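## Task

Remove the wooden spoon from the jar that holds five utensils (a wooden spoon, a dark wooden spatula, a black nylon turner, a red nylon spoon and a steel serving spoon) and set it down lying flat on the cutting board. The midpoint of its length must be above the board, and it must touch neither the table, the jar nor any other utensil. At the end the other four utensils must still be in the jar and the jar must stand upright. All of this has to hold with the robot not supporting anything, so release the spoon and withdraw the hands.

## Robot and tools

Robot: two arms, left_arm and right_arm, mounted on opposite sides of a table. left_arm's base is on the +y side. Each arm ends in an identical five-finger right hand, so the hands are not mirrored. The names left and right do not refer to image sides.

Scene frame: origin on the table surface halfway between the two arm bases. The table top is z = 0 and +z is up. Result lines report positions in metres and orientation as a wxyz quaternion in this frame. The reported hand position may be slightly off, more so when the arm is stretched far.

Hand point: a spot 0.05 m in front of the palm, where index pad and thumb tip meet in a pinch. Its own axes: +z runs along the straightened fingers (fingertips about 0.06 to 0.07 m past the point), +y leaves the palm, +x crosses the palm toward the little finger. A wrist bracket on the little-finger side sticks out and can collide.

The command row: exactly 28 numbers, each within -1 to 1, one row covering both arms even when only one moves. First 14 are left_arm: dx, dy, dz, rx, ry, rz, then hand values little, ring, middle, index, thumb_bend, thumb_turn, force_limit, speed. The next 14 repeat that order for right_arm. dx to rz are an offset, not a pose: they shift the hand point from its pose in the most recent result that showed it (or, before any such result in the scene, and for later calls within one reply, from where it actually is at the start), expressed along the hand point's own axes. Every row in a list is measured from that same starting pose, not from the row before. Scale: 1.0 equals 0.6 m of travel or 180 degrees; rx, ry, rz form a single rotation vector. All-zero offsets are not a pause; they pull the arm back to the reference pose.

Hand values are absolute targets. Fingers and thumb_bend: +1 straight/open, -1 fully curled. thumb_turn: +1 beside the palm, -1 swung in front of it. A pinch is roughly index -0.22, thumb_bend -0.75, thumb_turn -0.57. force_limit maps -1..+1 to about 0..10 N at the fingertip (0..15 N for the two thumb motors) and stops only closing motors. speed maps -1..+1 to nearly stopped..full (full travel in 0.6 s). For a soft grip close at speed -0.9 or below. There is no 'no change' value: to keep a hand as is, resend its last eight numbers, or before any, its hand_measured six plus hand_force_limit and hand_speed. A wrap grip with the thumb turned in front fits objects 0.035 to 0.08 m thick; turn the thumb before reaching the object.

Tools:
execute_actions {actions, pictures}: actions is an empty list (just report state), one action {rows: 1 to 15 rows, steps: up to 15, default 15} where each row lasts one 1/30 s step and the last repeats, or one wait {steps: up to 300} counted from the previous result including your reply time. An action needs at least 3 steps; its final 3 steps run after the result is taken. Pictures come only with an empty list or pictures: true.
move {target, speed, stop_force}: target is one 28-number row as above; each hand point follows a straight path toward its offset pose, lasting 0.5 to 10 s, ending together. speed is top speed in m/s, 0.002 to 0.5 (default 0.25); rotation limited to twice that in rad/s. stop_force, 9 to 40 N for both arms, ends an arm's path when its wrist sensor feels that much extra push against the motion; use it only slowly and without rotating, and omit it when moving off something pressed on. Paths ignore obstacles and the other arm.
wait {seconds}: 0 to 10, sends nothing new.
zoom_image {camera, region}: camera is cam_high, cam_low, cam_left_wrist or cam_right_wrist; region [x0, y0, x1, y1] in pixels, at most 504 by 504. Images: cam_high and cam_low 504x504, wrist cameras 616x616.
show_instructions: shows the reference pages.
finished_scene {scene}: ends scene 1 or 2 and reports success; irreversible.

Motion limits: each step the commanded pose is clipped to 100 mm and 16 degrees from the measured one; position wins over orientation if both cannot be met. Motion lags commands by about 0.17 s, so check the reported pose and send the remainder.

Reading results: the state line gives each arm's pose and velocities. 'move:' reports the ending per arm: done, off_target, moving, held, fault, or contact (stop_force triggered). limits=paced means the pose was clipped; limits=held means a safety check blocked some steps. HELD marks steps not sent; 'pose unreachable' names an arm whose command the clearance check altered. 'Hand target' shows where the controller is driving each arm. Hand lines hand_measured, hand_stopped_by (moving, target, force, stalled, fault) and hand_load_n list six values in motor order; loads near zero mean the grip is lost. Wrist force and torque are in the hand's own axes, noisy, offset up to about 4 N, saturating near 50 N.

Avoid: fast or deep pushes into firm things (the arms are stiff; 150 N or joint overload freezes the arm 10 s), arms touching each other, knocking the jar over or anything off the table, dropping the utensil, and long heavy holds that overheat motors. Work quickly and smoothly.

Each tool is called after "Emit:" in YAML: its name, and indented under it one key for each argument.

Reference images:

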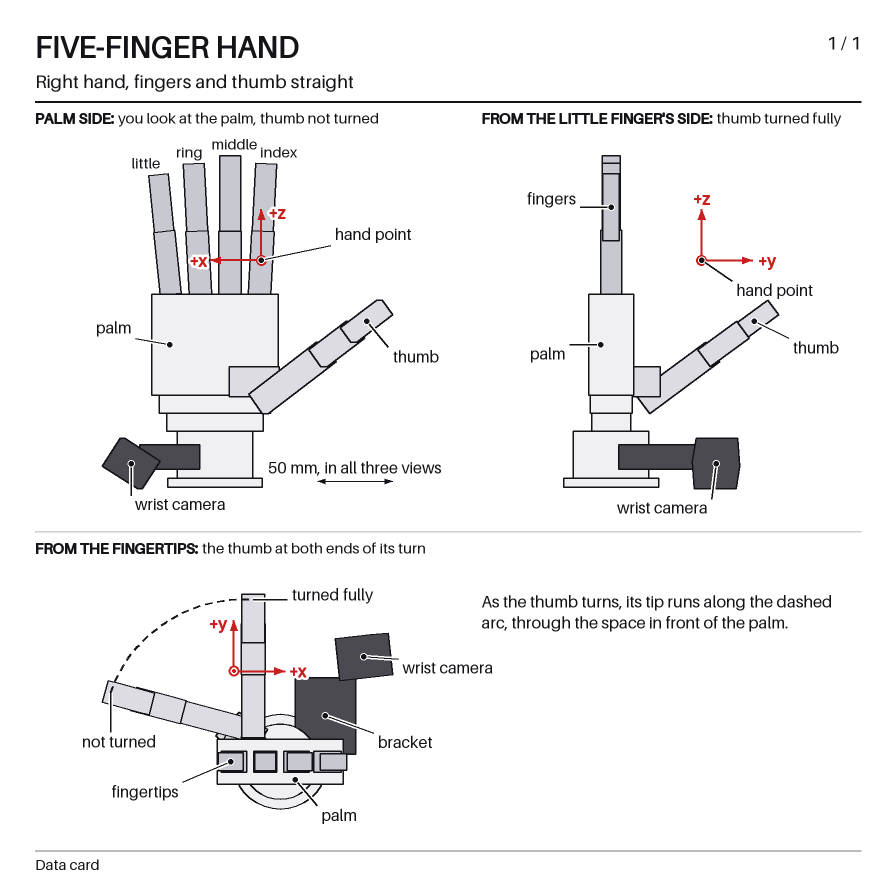

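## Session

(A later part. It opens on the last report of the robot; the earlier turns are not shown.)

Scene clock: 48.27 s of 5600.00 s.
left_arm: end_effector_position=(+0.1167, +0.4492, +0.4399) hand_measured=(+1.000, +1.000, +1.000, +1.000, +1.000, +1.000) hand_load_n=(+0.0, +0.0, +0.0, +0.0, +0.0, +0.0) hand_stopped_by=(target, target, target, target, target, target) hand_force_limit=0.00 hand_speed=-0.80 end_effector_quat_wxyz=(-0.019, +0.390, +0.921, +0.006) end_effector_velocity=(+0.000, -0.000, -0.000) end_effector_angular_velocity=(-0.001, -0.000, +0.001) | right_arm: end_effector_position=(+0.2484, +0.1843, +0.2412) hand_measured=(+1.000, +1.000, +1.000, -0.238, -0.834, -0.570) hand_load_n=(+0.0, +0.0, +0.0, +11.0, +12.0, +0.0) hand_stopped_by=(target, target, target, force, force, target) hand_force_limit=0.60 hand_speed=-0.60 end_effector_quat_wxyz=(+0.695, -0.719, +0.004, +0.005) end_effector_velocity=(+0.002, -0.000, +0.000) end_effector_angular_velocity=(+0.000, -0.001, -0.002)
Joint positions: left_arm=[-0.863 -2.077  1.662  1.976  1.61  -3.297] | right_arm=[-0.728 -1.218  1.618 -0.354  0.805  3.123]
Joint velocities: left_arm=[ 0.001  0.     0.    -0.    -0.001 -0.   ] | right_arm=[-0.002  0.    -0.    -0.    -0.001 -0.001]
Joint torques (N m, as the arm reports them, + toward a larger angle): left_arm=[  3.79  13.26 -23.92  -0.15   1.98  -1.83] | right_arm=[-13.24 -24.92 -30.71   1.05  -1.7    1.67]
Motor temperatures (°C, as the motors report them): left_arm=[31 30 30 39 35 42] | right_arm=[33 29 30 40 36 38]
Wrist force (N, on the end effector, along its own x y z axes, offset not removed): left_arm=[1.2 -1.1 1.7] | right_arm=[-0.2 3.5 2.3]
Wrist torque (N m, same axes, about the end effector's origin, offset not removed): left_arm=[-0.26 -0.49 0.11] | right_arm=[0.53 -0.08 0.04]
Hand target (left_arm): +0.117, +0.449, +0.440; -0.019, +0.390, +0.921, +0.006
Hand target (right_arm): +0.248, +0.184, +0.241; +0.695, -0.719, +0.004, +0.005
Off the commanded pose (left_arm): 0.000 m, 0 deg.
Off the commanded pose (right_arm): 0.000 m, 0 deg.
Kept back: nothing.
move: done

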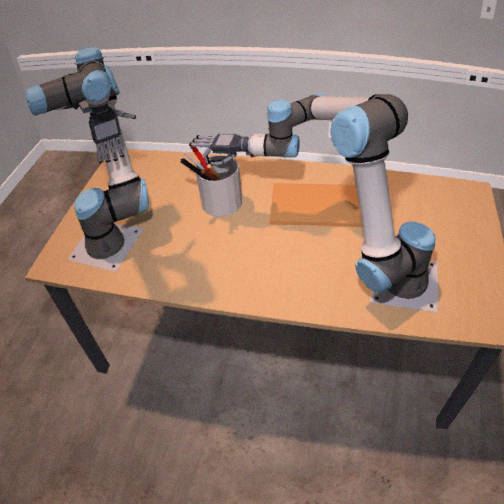

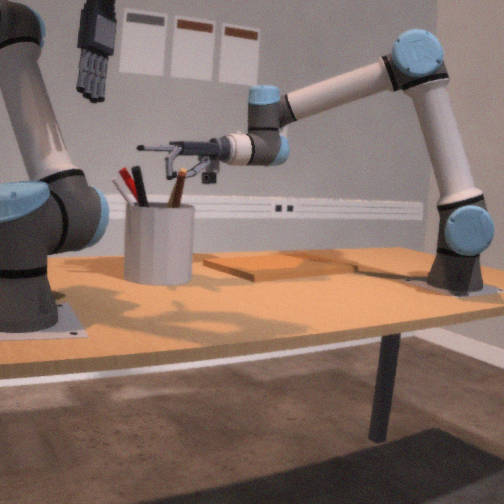

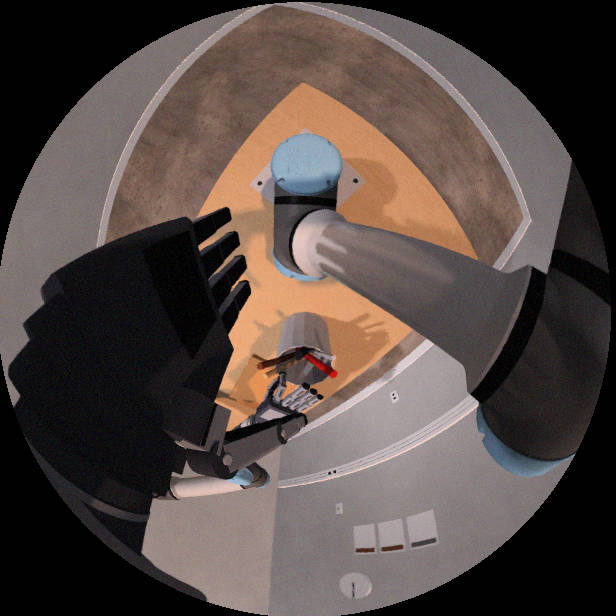

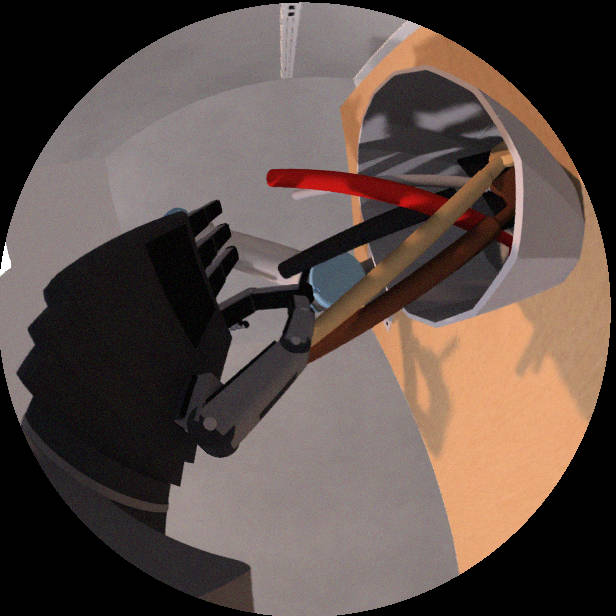

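Emit:
move:
  target: [0,0,0,0,0,0,1,1,1,1,1,1,0,-0.8,0,-0.08,0,0,0,0,1,1,1,0.3,-0.45,-0.57,0.6,0]
  speed: 0.05

Emit:
move:
  target: [0,0,0,0,0,0,1,1,1,1,1,1,0,-0.8,-0.03,0,-0.05,0,0,0,1,1,1,0.3,-0.45,-0.57,0.6,0]
  speed: 0.05

Emit:
zoom_image:
  camera: "cam_low"
  region: [90, 90, 270, 230]

Scene clock: 49.90 s of 5600.00 s.
left_arm: end_effector_position=(+0.1167, +0.4492, +0.4399) hand_measured=(+1.000, +1.000, +1.000, +1.000, +1.000, +1.000) hand_load_n=(+0.0, +0.0, +0.0, +0.0, +0.0, +0.0) hand_stopped_by=(target, target, target, target, target, target) hand_force_limit=0.00 hand_speed=-0.80 end_effector_quat_wxyz=(-0.019, +0.390, +0.921, +0.006) end_effector_velocity=(-0.000, -0.000, -0.000) end_effector_angular_velocity=(-0.001, -0.000, +0.001) | right_arm: end_effector_position=(+0.2489, +0.1858, +0.2888) hand_measured=(+1.000, +1.000, +1.000, +0.300, -0.450, -0.570) hand_load_n=(+0.0, +0.0, +0.0, +0.0, +0.0, +0.0) hand_stopped_by=(target, target, target, target, target, target) hand_force_limit=0.60 hand_speed=0.00 end_effector_quat_wxyz=(+0.695, -0.719, +0.004, +0.005) end_effector_velocity=(+0.000, +0.000, +0.003) end_effector_angular_velocity=(-0.001, -0.002, +0.001)
Joint positions: left_arm=[-0.863 -2.077  1.662  1.976  1.61  -3.297] | right_arm=[-0.726 -1.252  1.536 -0.239  0.806  3.123]
Joint velocities: left_arm=[-0.     0.     0.    -0.001 -0.001 -0.001] | right_arm=[ 0.    -0.001 -0.007  0.009 -0.001 -0.003]
Joint torques (N m, as the arm reports them, + toward a larger angle): left_arm=[  4.18  12.92 -23.12  -0.15   2.04  -1.88] | right_arm=[ 13.56 -41.88 -32.52   1.73   1.88  -2.61]
Motor temperatures (°C, as the motors report them): left_arm=[31 30 30 39 35 42] | right_arm=[33 29 30 40 36 38]
Wrist force (N, on the end effector, along its own x y z axes, offset not removed): left_arm=[-0.3 -1.4 0.7] | right_arm=[0.7 3.2 4.3]
Wrist torque (N m, same axes, about the end effector's origin, offset not removed): left_arm=[-0.23 -0.15 0.02] | right_arm=[0.42 -0.41 0.14]
Hand target (left_arm): +0.117, +0.449, +0.440; -0.019, +0.390, +0.921, +0.006
Hand target (right_arm): +0.249, +0.186, +0.289; +0.695, -0.719, +0.004, +0.005
Off the commanded pose (left_arm): 0.000 m, 0 deg.
Off the commanded pose (right_arm): 0.000 m, 0 deg.
Kept back: nothing.
move: done

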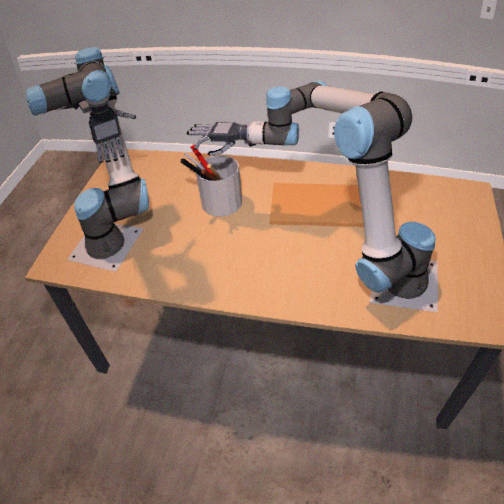

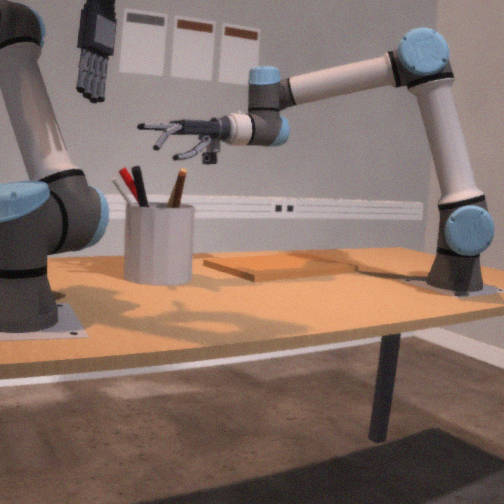

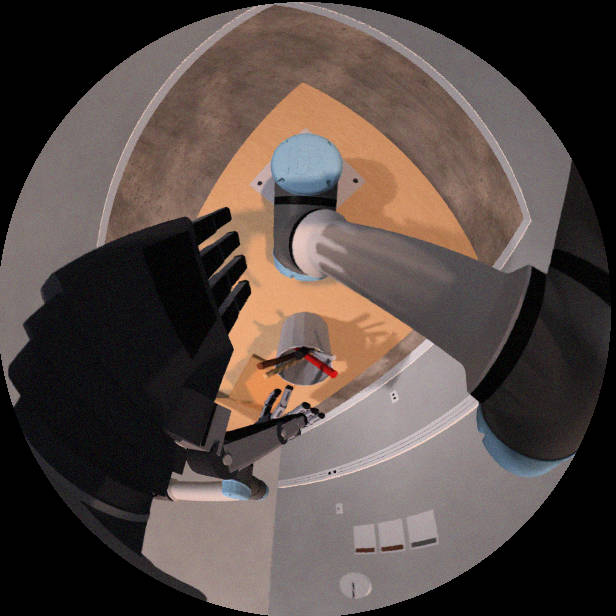

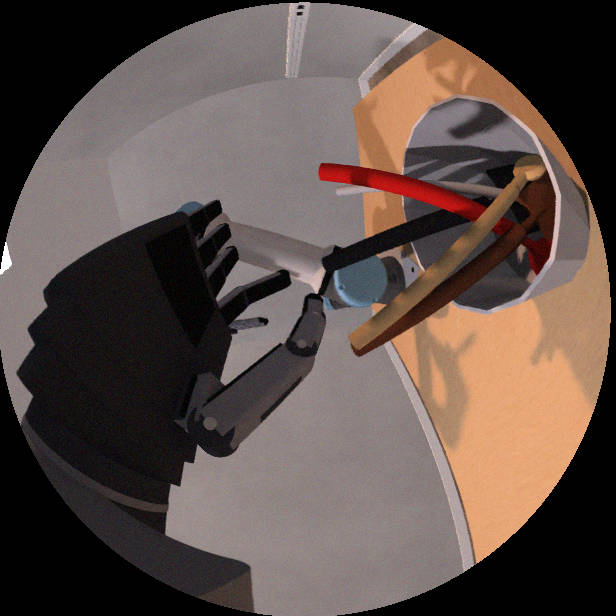

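Scene clock: 51.07 s of 5600.00 s.
left_arm: end_effector_position=(+0.1167, +0.4492, +0.4399) hand_measured=(+1.000, +1.000, +1.000, +1.000, +1.000, +1.000) hand_load_n=(+0.0, +0.0, +0.0, +0.0, +0.0, +0.0) hand_stopped_by=(target, target, target, target, target, target) hand_force_limit=0.00 hand_speed=-0.80 end_effector_quat_wxyz=(-0.019, +0.390, +0.921, +0.006) end_effector_velocity=(-0.001, -0.000, -0.000) end_effector_angular_velocity=(+0.000, -0.000, -0.001) | right_arm: end_effector_position=(+0.2312, +0.1561, +0.2900) hand_measured=(+1.000, +1.000, +1.000, +0.300, -0.450, -0.570) hand_load_n=(+0.0, +0.0, +0.0, +0.0, +0.0, +0.0) hand_stopped_by=(target, target, target, target, target, target) hand_force_limit=0.60 hand_speed=0.00 end_effector_quat_wxyz=(+0.695, -0.719, +0.004, +0.005) end_effector_velocity=(-0.001, -0.002, +0.000) end_effector_angular_velocity=(+0.000, +0.000, -0.001)
Joint positions: left_arm=[-0.863 -2.077  1.662  1.976  1.61  -3.297] | right_arm=[-0.743 -1.334  1.64  -0.26   0.79   3.122]
Joint velocities: left_arm=[-0.002  0.001 -0.    -0.001 -0.    -0.001] | right_arm=[-0.002 -0.006  0.007 -0.002 -0.001  0.001]
Joint torques (N m, as the arm reports them, + toward a larger angle): left_arm=[  4.11  12.54 -23.88  -0.25   1.91  -1.9 ] | right_arm=[-14.36 -38.32 -12.64  -3.74  -1.92   0.33]
Motor temperatures (°C, as the motors report them): left_arm=[31 30 30 39 35 42] | right_arm=[33 29 30 40 36 38]
Wrist force (N, on the end effector, along its own x y z axes, offset not removed): left_arm=[0.1 -0.7 1.4] | right_arm=[1.3 2.9 2.8]
Wrist torque (N m, same axes, about the end effector's origin, offset not removed): left_arm=[-0.15 -0.28 0.01] | right_arm=[0.36 -0.48 0.13]
Hand target (left_arm): +0.117, +0.449, +0.440; -0.019, +0.390, +0.921, +0.006
Hand target (right_arm): +0.231, +0.156, +0.290; +0.695, -0.719, +0.004, +0.005
Off the commanded pose (left_arm): 0.000 m, 0 deg.
Off the commanded pose (right_arm): 0.000 m, 0 deg.
Kept back: nothing.
move: done

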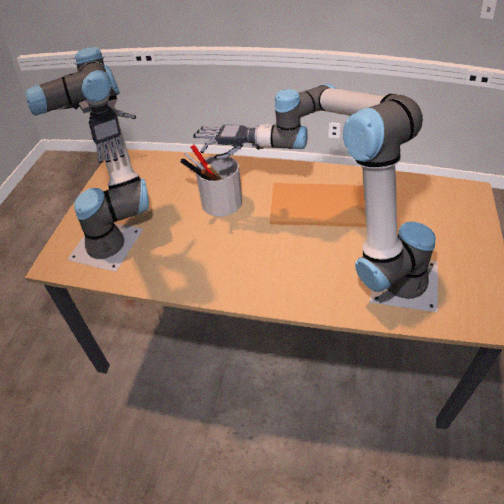

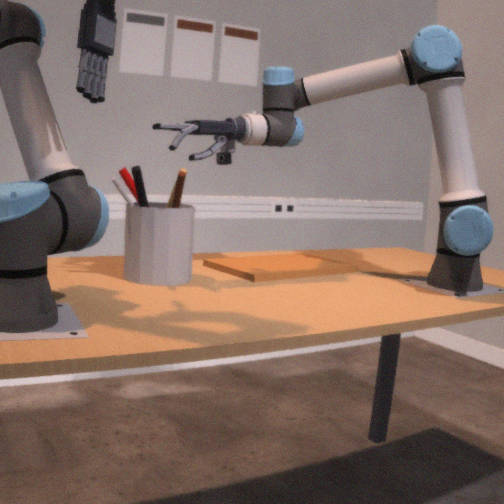

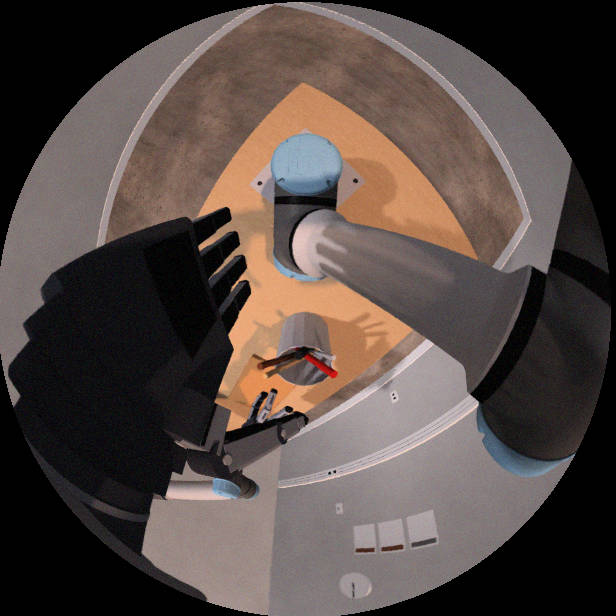

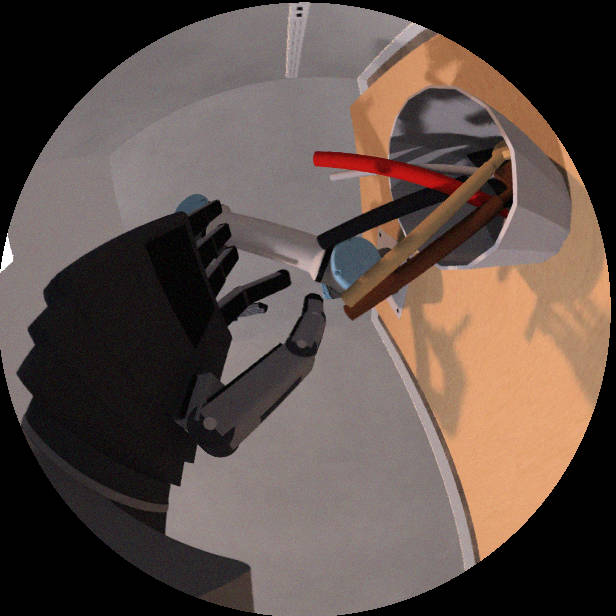

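Region (90, 90, 270, 230) of cam_low's 504x504 image, scaled by 2.800, with more detail than that image has.

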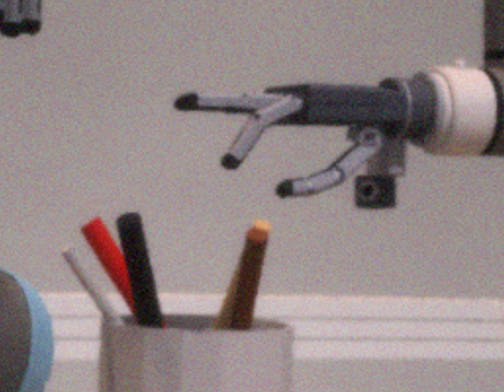

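Emit:
move:
  target: [0,0,0,0,0,0,1,1,1,1,1,1,0,-0.8,0.005,0.085,0.01,0,0,0,1,1,1,0.3,-0.45,-0.57,0.6,0]
  speed: 0.04

Emit:
zoom_image:
  camera: "cam_low"
  region: [90, 90, 270, 230]

Scene clock: 53.03 s of 5600.00 s.
left_arm: end_effector_position=(+0.1167, +0.4492, +0.4399) hand_measured=(+1.000, +1.000, +1.000, +1.000, +1.000, +1.000) hand_load_n=(+0.0, +0.0, +0.0, +0.0, +0.0, +0.0) hand_stopped_by=(target, target, target, target, target, target) hand_force_limit=0.00 hand_speed=-0.80 end_effector_quat_wxyz=(-0.019, +0.390, +0.921, +0.006) end_effector_velocity=(+0.000, +0.000, +0.000) end_effector_angular_velocity=(+0.000, +0.000, -0.002) | right_arm: end_effector_position=(+0.2335, +0.1604, +0.2391) hand_measured=(+1.000, +1.000, +1.000, +0.300, -0.450, -0.570) hand_load_n=(+0.0, +0.0, +0.0, +0.0, +0.0, +0.0) hand_stopped_by=(target, target, target, target, target, target) hand_force_limit=0.60 hand_speed=0.00 end_effector_quat_wxyz=(+0.695, -0.719, +0.004, +0.005) end_effector_velocity=(-0.000, +0.000, -0.003) end_effector_angular_velocity=(+0.000, +0.001, +0.001)
Joint positions: left_arm=[-0.863 -2.077  1.662  1.976  1.61  -3.297] | right_arm=[-0.74  -1.279  1.708 -0.382  0.793  3.122]
Joint velocities: left_arm=[-0.    -0.    -0.     0.001  0.     0.001] | right_arm=[ 0.001  0.003  0.003 -0.006 -0.     0.001]
Joint torques (N m, as the arm reports them, + toward a larger angle): left_arm=[  3.83  12.95 -23.47  -0.16   1.9   -1.87] | right_arm=[ 14.11 -20.44 -12.13  -3.55   1.9    2.84]
Motor temperatures (°C, as the motors report them): left_arm=[31 30 30 39 35 42] | right_arm=[33 29 30 40 36 38]
Wrist force (N, on the end effector, along its own x y z axes, offset not removed): left_arm=[0.9 -1.8 0.8] | right_arm=[1.6 2.4 2.9]
Wrist torque (N m, same axes, about the end effector's origin, offset not removed): left_arm=[-0.33 -0.38 0.08] | right_arm=[0.31 -0.46 0.10]
Hand target (left_arm): +0.117, +0.449, +0.440; -0.019, +0.390, +0.921, +0.006
Hand target (right_arm): +0.234, +0.160, +0.239; +0.695, -0.719, +0.004, +0.005
Off the commanded pose (left_arm): 0.000 m, 0 deg.
Off the commanded pose (right_arm): 0.000 m, 0 deg.
Kept back: nothing.
move: done

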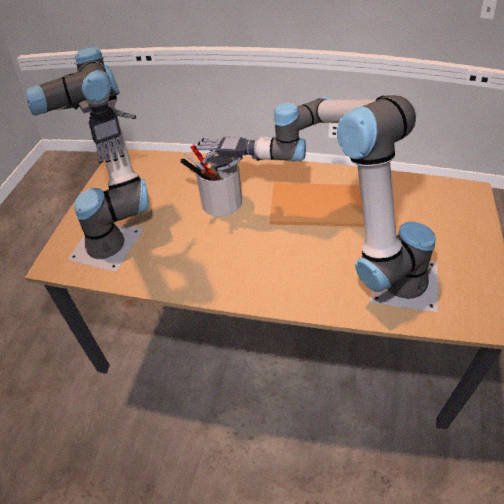

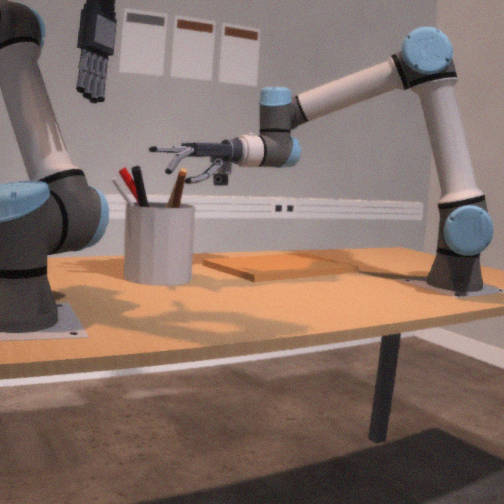

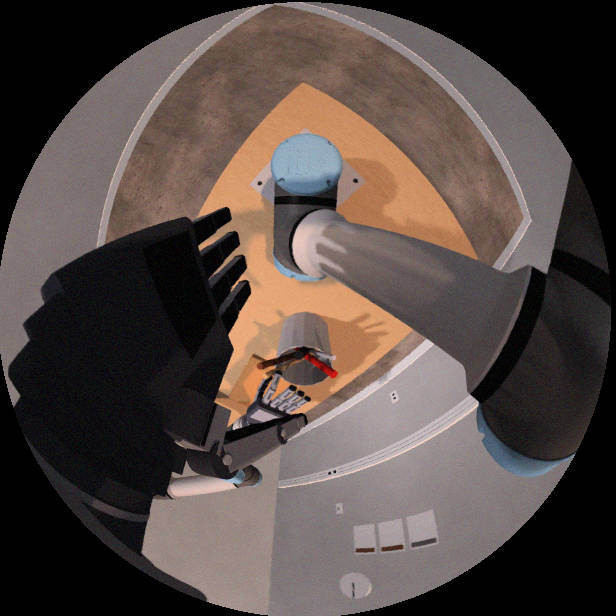

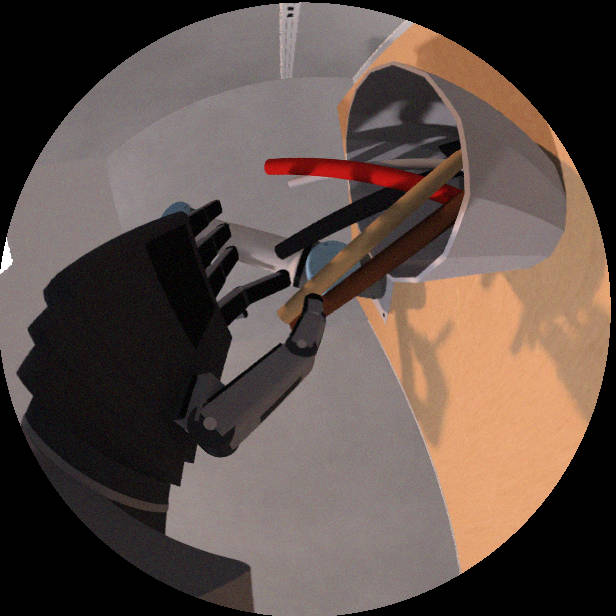

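Region (90, 90, 270, 230) of cam_low's 504x504 image, scaled by 2.800, with more detail than that image has.

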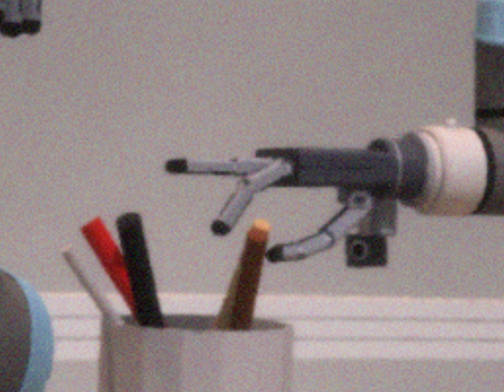

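Emit:
move:
  target: [0,0,0,0,0,0,1,1,1,1,1,1,0,-0.8,0.004,0.015,0.0,0,0,0,1,1,1,0.3,-0.45,-0.57,0.6,0]
  speed: 0.03

Emit:
move:
  target: [0,0,0,0,0,0,1,1,1,1,1,1,0,-0.8,0,0,0,0,0,0,1,1,1,-0.6,-0.9,-0.57,0.6,-0.7]

Emit:
zoom_image:
  camera: "cam_low"
  region: [90, 90, 270, 230]

Scene clock: 54.07 s of 5600.00 s.
left_arm: end_effector_position=(+0.1167, +0.4492, +0.4399) hand_measured=(+1.000, +1.000, +1.000, +1.000, +1.000, +1.000) hand_load_n=(+0.0, +0.0, +0.0, +0.0, +0.0, +0.0) hand_stopped_by=(target, target, target, target, target, target) hand_force_limit=0.00 hand_speed=-0.80 end_effector_quat_wxyz=(-0.019, +0.390, +0.921, +0.006) end_effector_velocity=(-0.000, -0.000, -0.000) end_effector_angular_velocity=(+0.001, -0.002, +0.001) | right_arm: end_effector_position=(+0.2357, +0.1601, +0.2304) hand_measured=(+1.000, +1.000, +1.000, +0.300, -0.450, -0.570) hand_load_n=(+0.0, +0.0, +0.0, +0.0, +0.0, +0.0) hand_stopped_by=(target, target, target, target, target, target) hand_force_limit=0.60 hand_speed=0.00 end_effector_quat_wxyz=(+0.695, -0.719, +0.004, +0.005) end_effector_velocity=(+0.001, -0.000, -0.002) end_effector_angular_velocity=(+0.000, -0.001, -0.001)
Joint positions: left_arm=[-0.863 -2.077  1.662  1.976  1.61  -3.297] | right_arm=[-0.744 -1.269  1.718 -0.403  0.789  3.121]
Joint velocities: left_arm=[-0.     0.001  0.     0.    -0.001 -0.001] | right_arm=[-0.002  0.003  0.002 -0.006 -0.    -0.   ]
Joint torques (N m, as the arm reports them, + toward a larger angle): left_arm=[  3.99  12.67 -23.58  -0.26   2.    -1.82] | right_arm=[-14.27 -22.25 -11.14  -3.62  -2.19  -2.24]
Motor temperatures (°C, as the motors report them): left_arm=[31 30 30 39 35 42] | right_arm=[33 29 30 40 36 38]
Wrist force (N, on the end effector, along its own x y z axes, offset not removed): left_arm=[-1.2 -1.1 2.0] | right_arm=[1.5 0.8 3.7]
Wrist torque (N m, same axes, about the end effector's origin, offset not removed): left_arm=[-0.22 -0.17 0.00] | right_arm=[-0.02 -0.48 -0.02]
Hand target (left_arm): +0.117, +0.449, +0.440; -0.019, +0.390, +0.921, +0.006
Hand target (right_arm): +0.236, +0.160, +0.230; +0.695, -0.719, +0.004, +0.005
Off the commanded pose (left_arm): 0.000 m, 0 deg.
Off the commanded pose (right_arm): 0.000 m, 0 deg.
Kept back: nothing.
move: done

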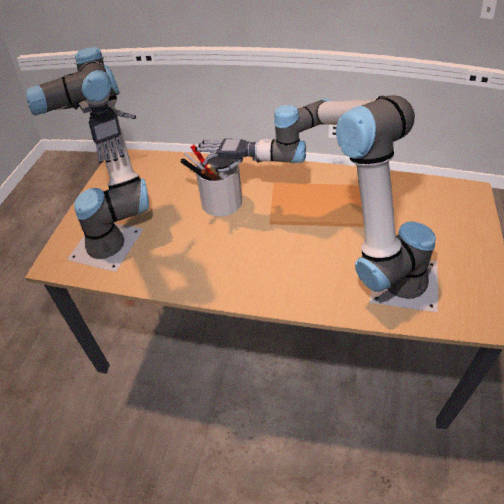

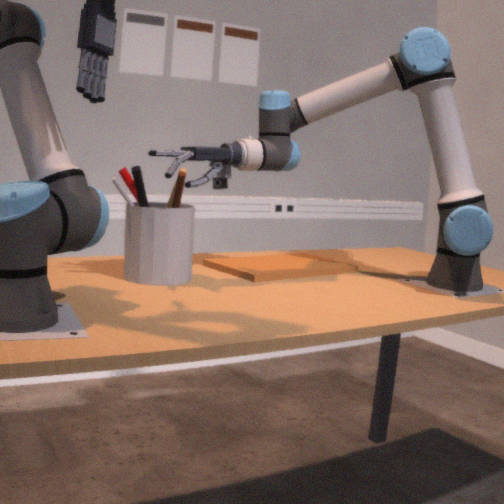

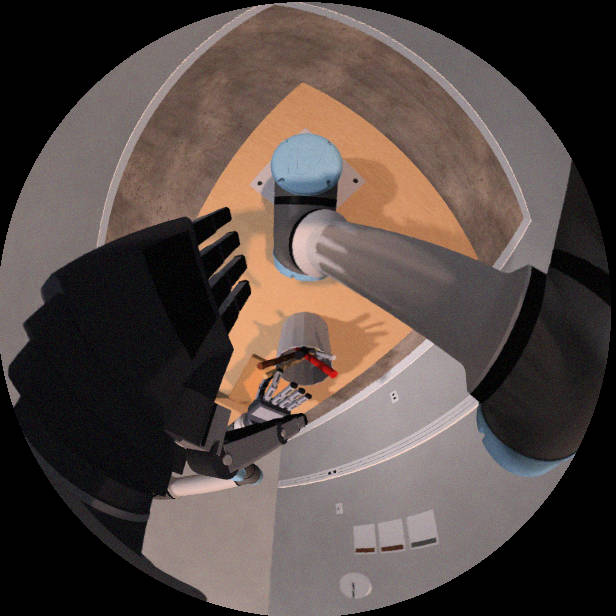

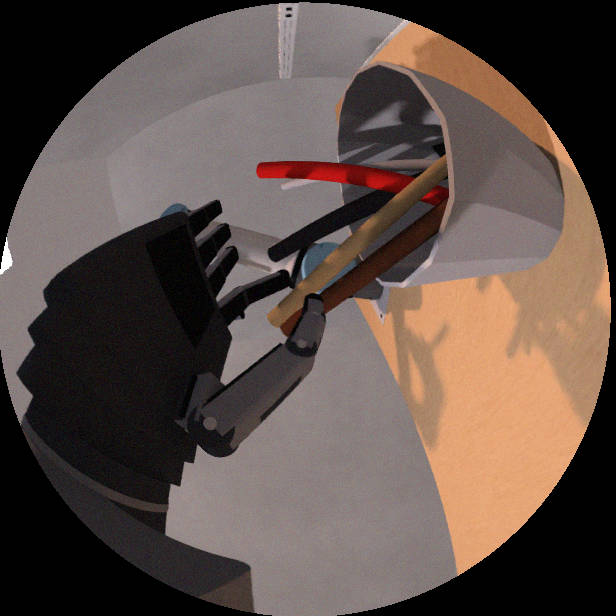

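Scene clock: 55.90 s of 5600.00 s.
left_arm: end_effector_position=(+0.1167, +0.4492, +0.4399) hand_measured=(+1.000, +1.000, +1.000, +1.000, +1.000, +1.000) hand_load_n=(+0.0, +0.0, +0.0, +0.0, +0.0, +0.0) hand_stopped_by=(target, target, target, target, target, target) hand_force_limit=0.00 hand_speed=-0.80 end_effector_quat_wxyz=(-0.019, +0.390, +0.921, +0.006) end_effector_velocity=(-0.000, -0.000, -0.000) end_effector_angular_velocity=(-0.001, +0.001, +0.001) | right_arm: end_effector_position=(+0.2358, +0.1601, +0.2304) hand_measured=(+1.000, +1.000, +1.000, -0.044, -0.884, -0.570) hand_load_n=(+0.0, +0.0, +0.0, +16.0, +9.0, -2.5) hand_stopped_by=(target, target, target, force, stalled, target) hand_force_limit=0.60 hand_speed=-0.70 end_effector_quat_wxyz=(+0.695, -0.719, +0.004, +0.005) end_effector_velocity=(-0.001, +0.000, -0.000) end_effector_angular_velocity=(-0.000, -0.000, +0.001)
Joint positions: left_arm=[-0.863 -2.077  1.662  1.976  1.61  -3.297] | right_arm=[-0.744 -1.269  1.718 -0.403  0.789  3.121]
Joint velocities: left_arm=[-0.     0.    -0.    -0.002 -0.    -0.001] | right_arm=[ 0.001  0.    -0.     0.    -0.    -0.   ]
Joint torques (N m, as the arm reports them, + toward a larger angle): left_arm=[  3.61  13.18 -23.63  -0.22   1.85  -1.88] | right_arm=[  4.93 -38.25 -28.44   1.77   2.27  -2.11]
Motor temperatures (°C, as the motors report them): left_arm=[31 30 30 39 35 42] | right_arm=[33 29 30 40 36 38]
Wrist force (N, on the end effector, along its own x y z axes, offset not removed): left_arm=[-0.3 -1.3 1.5] | right_arm=[-1.2 -0.7 3.5]
Wrist torque (N m, same axes, about the end effector's origin, offset not removed): left_arm=[-0.25 -0.24 -0.01] | right_arm=[0.28 -0.27 0.01]
Hand target (left_arm): +0.117, +0.449, +0.440; -0.019, +0.390, +0.921, +0.006
Hand target (right_arm): +0.236, +0.160, +0.230; +0.695, -0.719, +0.004, +0.005
Off the commanded pose (left_arm): 0.000 m, 0 deg.
Off the commanded pose (right_arm): 0.000 m, 0 deg.
Kept back: nothing.
move: done

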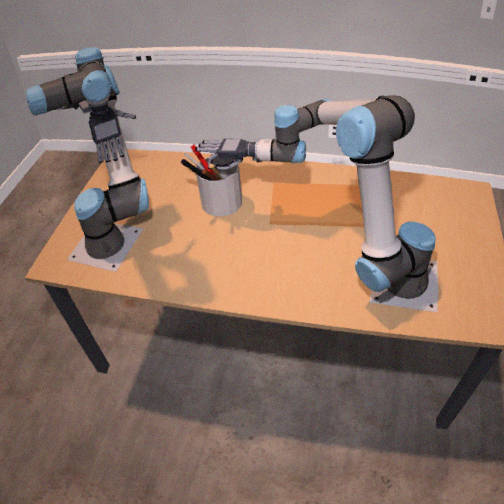

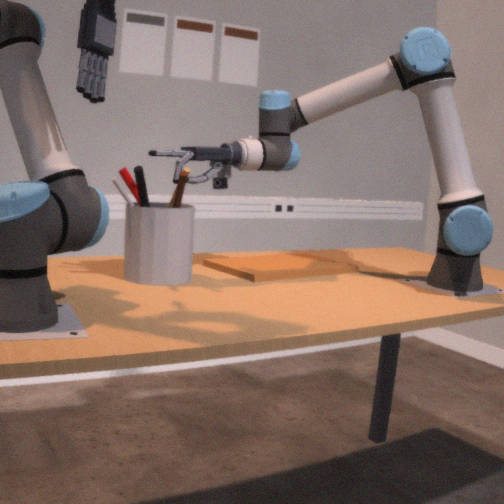

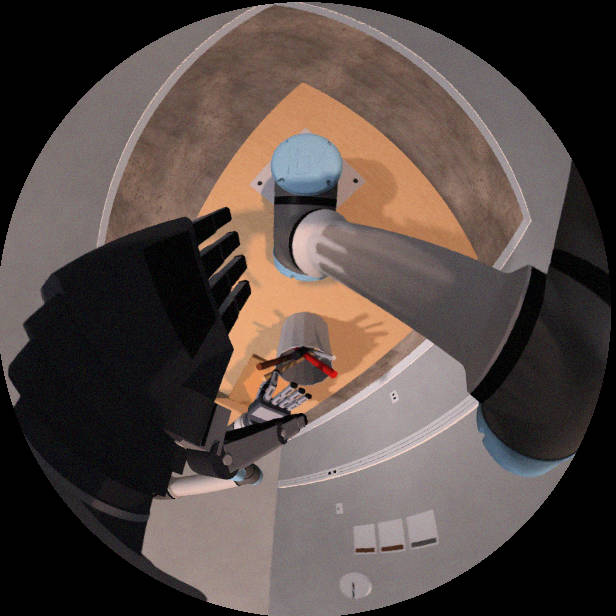

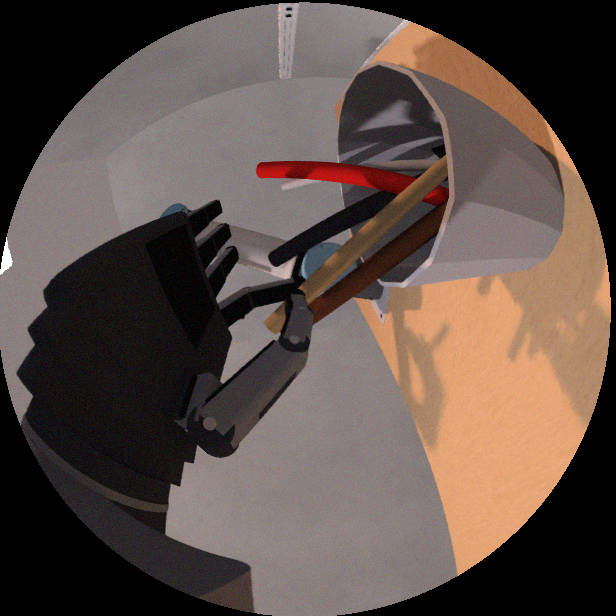

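Region (90, 90, 270, 230) of cam_low's 504x504 image, scaled by 2.800, with more detail than that image has.

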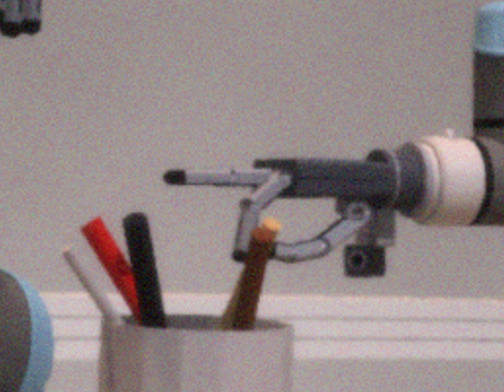

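Looks gripped. Lift.

Emit:
move:
  target: [0,0,0,0,0,0,1,1,1,1,1,1,0,-0.8,0.02,-0.12,0.02,0,0,0,1,1,1,-0.6,-0.9,-0.57,0.6,-0.7]
  speed: 0.04

Scene clock: 58.53 s of 5600.00 s.
left_arm: end_effector_position=(+0.1167, +0.4492, +0.4399) hand_measured=(+1.000, +1.000, +1.000, +1.000, +1.000, +1.000) hand_load_n=(+0.0, +0.0, +0.0, +0.0, +0.0, +0.0) hand_stopped_by=(target, target, target, target, target, target) hand_force_limit=0.00 hand_speed=-0.80 end_effector_quat_wxyz=(-0.019, +0.390, +0.921, +0.006) end_effector_velocity=(+0.000, -0.000, +0.000) end_effector_angular_velocity=(-0.002, +0.000, +0.000) | right_arm: end_effector_position=(+0.2485, +0.1744, +0.3016) hand_measured=(+1.000, +1.000, +1.000, -0.044, -0.884, -0.570) hand_load_n=(+0.0, +0.0, +0.0, +16.0, +7.0, -2.5) hand_stopped_by=(target, target, target, force, stalled, target) hand_force_limit=0.60 hand_speed=-0.70 end_effector_quat_wxyz=(+0.695, -0.719, +0.004, +0.005) end_effector_velocity=(+0.001, +0.001, +0.002) end_effector_angular_velocity=(-0.002, -0.001, +0.000)
Joint positions: left_arm=[-0.863 -2.077  1.662  1.976  1.61  -3.297] | right_arm=[-0.742 -1.284  1.545 -0.215  0.791  3.122]
Joint velocities: left_arm=[ 0.001 -0.001 -0.     0.    -0.001  0.001] | right_arm=[-0.     0.002 -0.007  0.008 -0.    -0.003]
Joint torques (N m, as the arm reports them, + toward a larger angle): left_arm=[  3.33  12.99 -23.07  -0.26   1.79  -1.79] | right_arm=[ 14.21 -22.87 -31.1    1.48   1.77  -2.26]
Motor temperatures (°C, as the motors report them): left_arm=[31 30 30 39 35 42] | right_arm=[33 29 30 40 36 38]
Wrist force (N, on the end effector, along its own x y z axes, offset not removed): left_arm=[1.1 -1.3 1.5] | right_arm=[-0.2 3.5 2.1]
Wrist torque (N m, same axes, about the end effector's origin, offset not removed): left_arm=[-0.22 -0.38 0.10] | right_arm=[0.51 -0.18 0.08]
Hand target (left_arm): +0.117, +0.449, +0.440; -0.019, +0.390, +0.921, +0.006
Hand target (right_arm): +0.249, +0.174, +0.302; +0.695, -0.719, +0.004, +0.005
Off the commanded pose (left_arm): 0.000 m, 0 deg.
Off the commanded pose (right_arm): 0.000 m, 0 deg.
Kept back: nothing.
move: done

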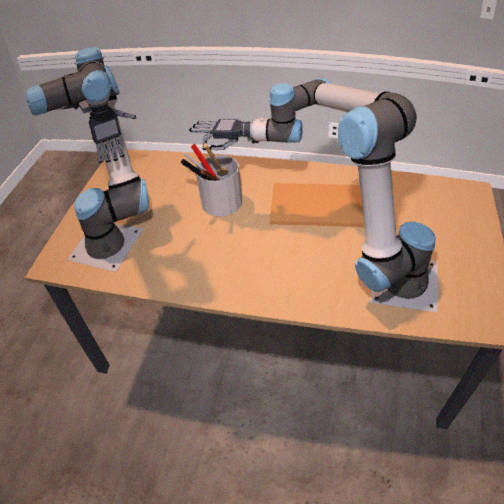

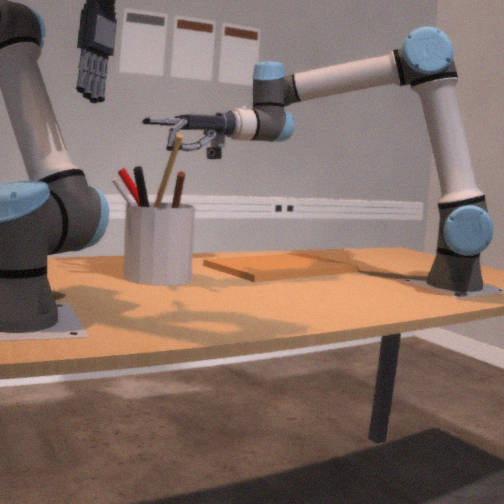

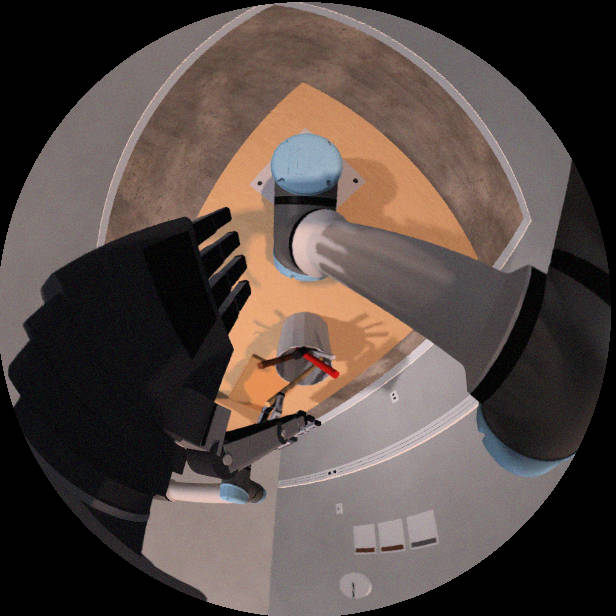

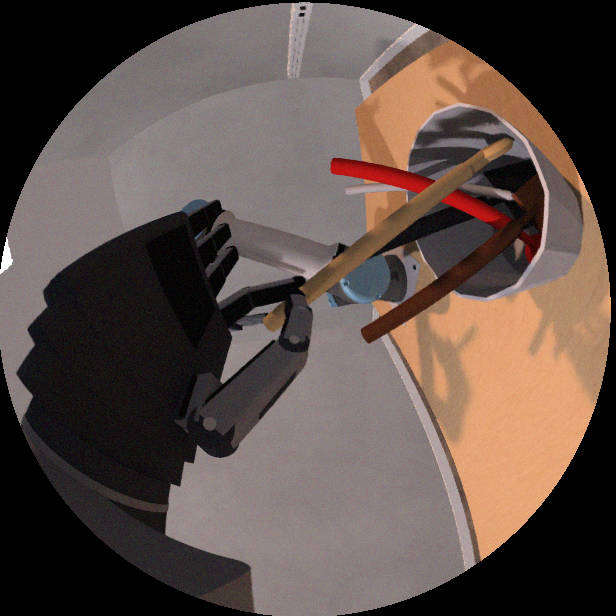

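Emit:
move:
  target: [0,0,0,0,0,0,1,1,1,1,1,1,0,-0.8,0.03,-0.27,0.05,0,0,0,1,1,1,-0.6,-0.9,-0.57,0.6,-0.7]
  speed: 0.06

Scene clock: 62.00 s of 5600.00 s.
left_arm: end_effector_position=(+0.1167, +0.4492, +0.4399) hand_measured=(+1.000, +1.000, +1.000, +1.000, +1.000, +1.000) hand_load_n=(+0.0, +0.0, +0.0, +0.0, +0.0, +0.0) hand_stopped_by=(target, target, target, target, target, target) hand_force_limit=0.00 hand_speed=-0.80 end_effector_quat_wxyz=(-0.019, +0.390, +0.921, +0.006) end_effector_velocity=(-0.000, -0.000, +0.000) end_effector_angular_velocity=(+0.000, -0.002, -0.002) | right_arm: end_effector_position=(+0.2682, +0.2097, +0.4620) hand_measured=(+1.000, +1.000, +1.000, -0.044, -0.884, -0.570) hand_load_n=(+0.0, +0.0, +0.0, +15.5, +6.5, -2.5) hand_stopped_by=(target, target, target, force, stalled, target) hand_force_limit=0.60 hand_speed=-0.70 end_effector_quat_wxyz=(+0.696, -0.718, +0.004, +0.005) end_effector_velocity=(-0.000, +0.001, +0.003) end_effector_angular_velocity=(-0.002, +0.000, +0.002)
Joint positions: left_arm=[-0.863 -2.077  1.662  1.976  1.61  -3.297] | right_arm=[-0.721 -1.197  1.015  0.227  0.811  3.124]
Joint velocities: left_arm=[-0.002  0.001  0.     0.001 -0.001 -0.001] | right_arm=[ 0.001  0.006 -0.017  0.014 -0.001 -0.002]
Joint torques (N m, as the arm reports them, + toward a larger angle): left_arm=[  4.24  13.36 -23.41  -0.33   1.96  -1.91] | right_arm=[ 15.92 -25.19 -30.72   1.58   1.8   -2.59]
Motor temperatures (°C, as the motors report them): left_arm=[31 30 30 39 35 42] | right_arm=[33 29 30 40 36 38]
Wrist force (N, on the end effector, along its own x y z axes, offset not removed): left_arm=[-1.3 -1.7 0.6] | right_arm=[1.0 0.6 2.1]
Wrist torque (N m, same axes, about the end effector's origin, offset not removed): left_arm=[-0.23 -0.08 -0.08] | right_arm=[0.15 -0.41 0.08]
Hand target (left_arm): +0.117, +0.449, +0.440; -0.019, +0.390, +0.921, +0.006
Hand target (right_arm): +0.268, +0.210, +0.462; +0.696, -0.718, +0.004, +0.005
Off the commanded pose (left_arm): 0.000 m, 0 deg.
Off the commanded pose (right_arm): 0.000 m, 0 deg.
Kept back: nothing.
move: done

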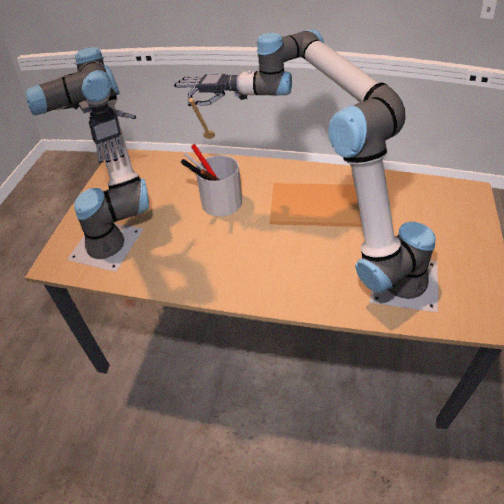

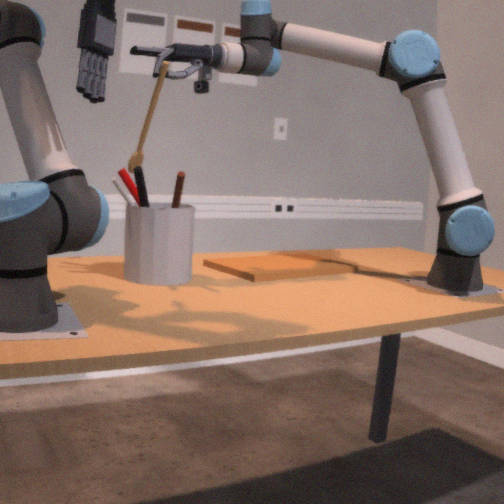

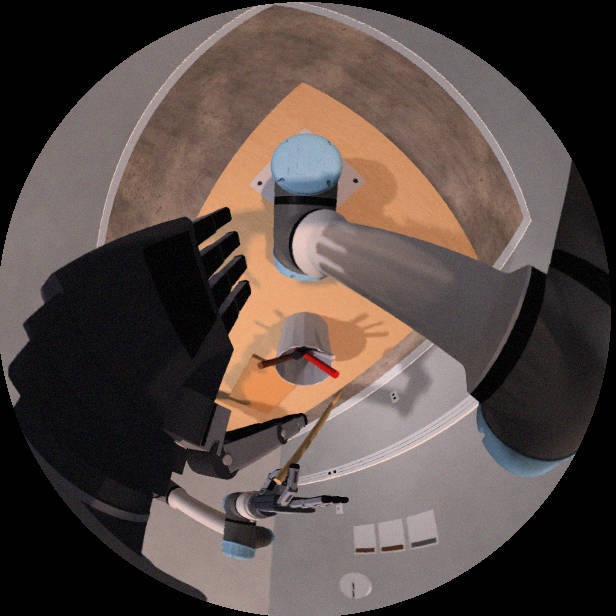

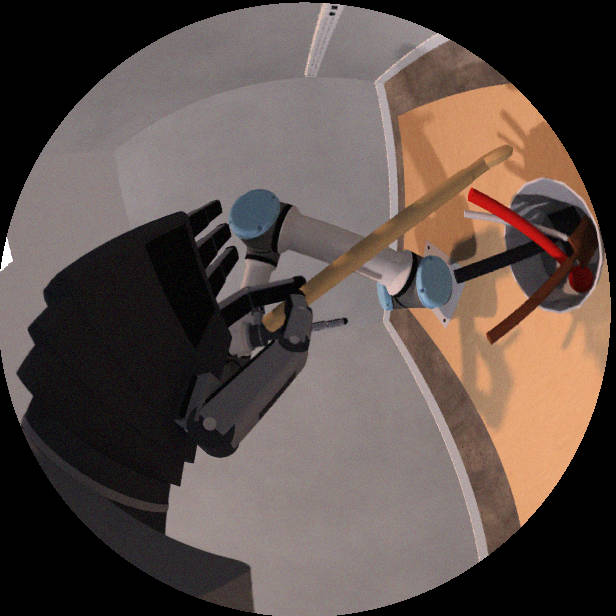

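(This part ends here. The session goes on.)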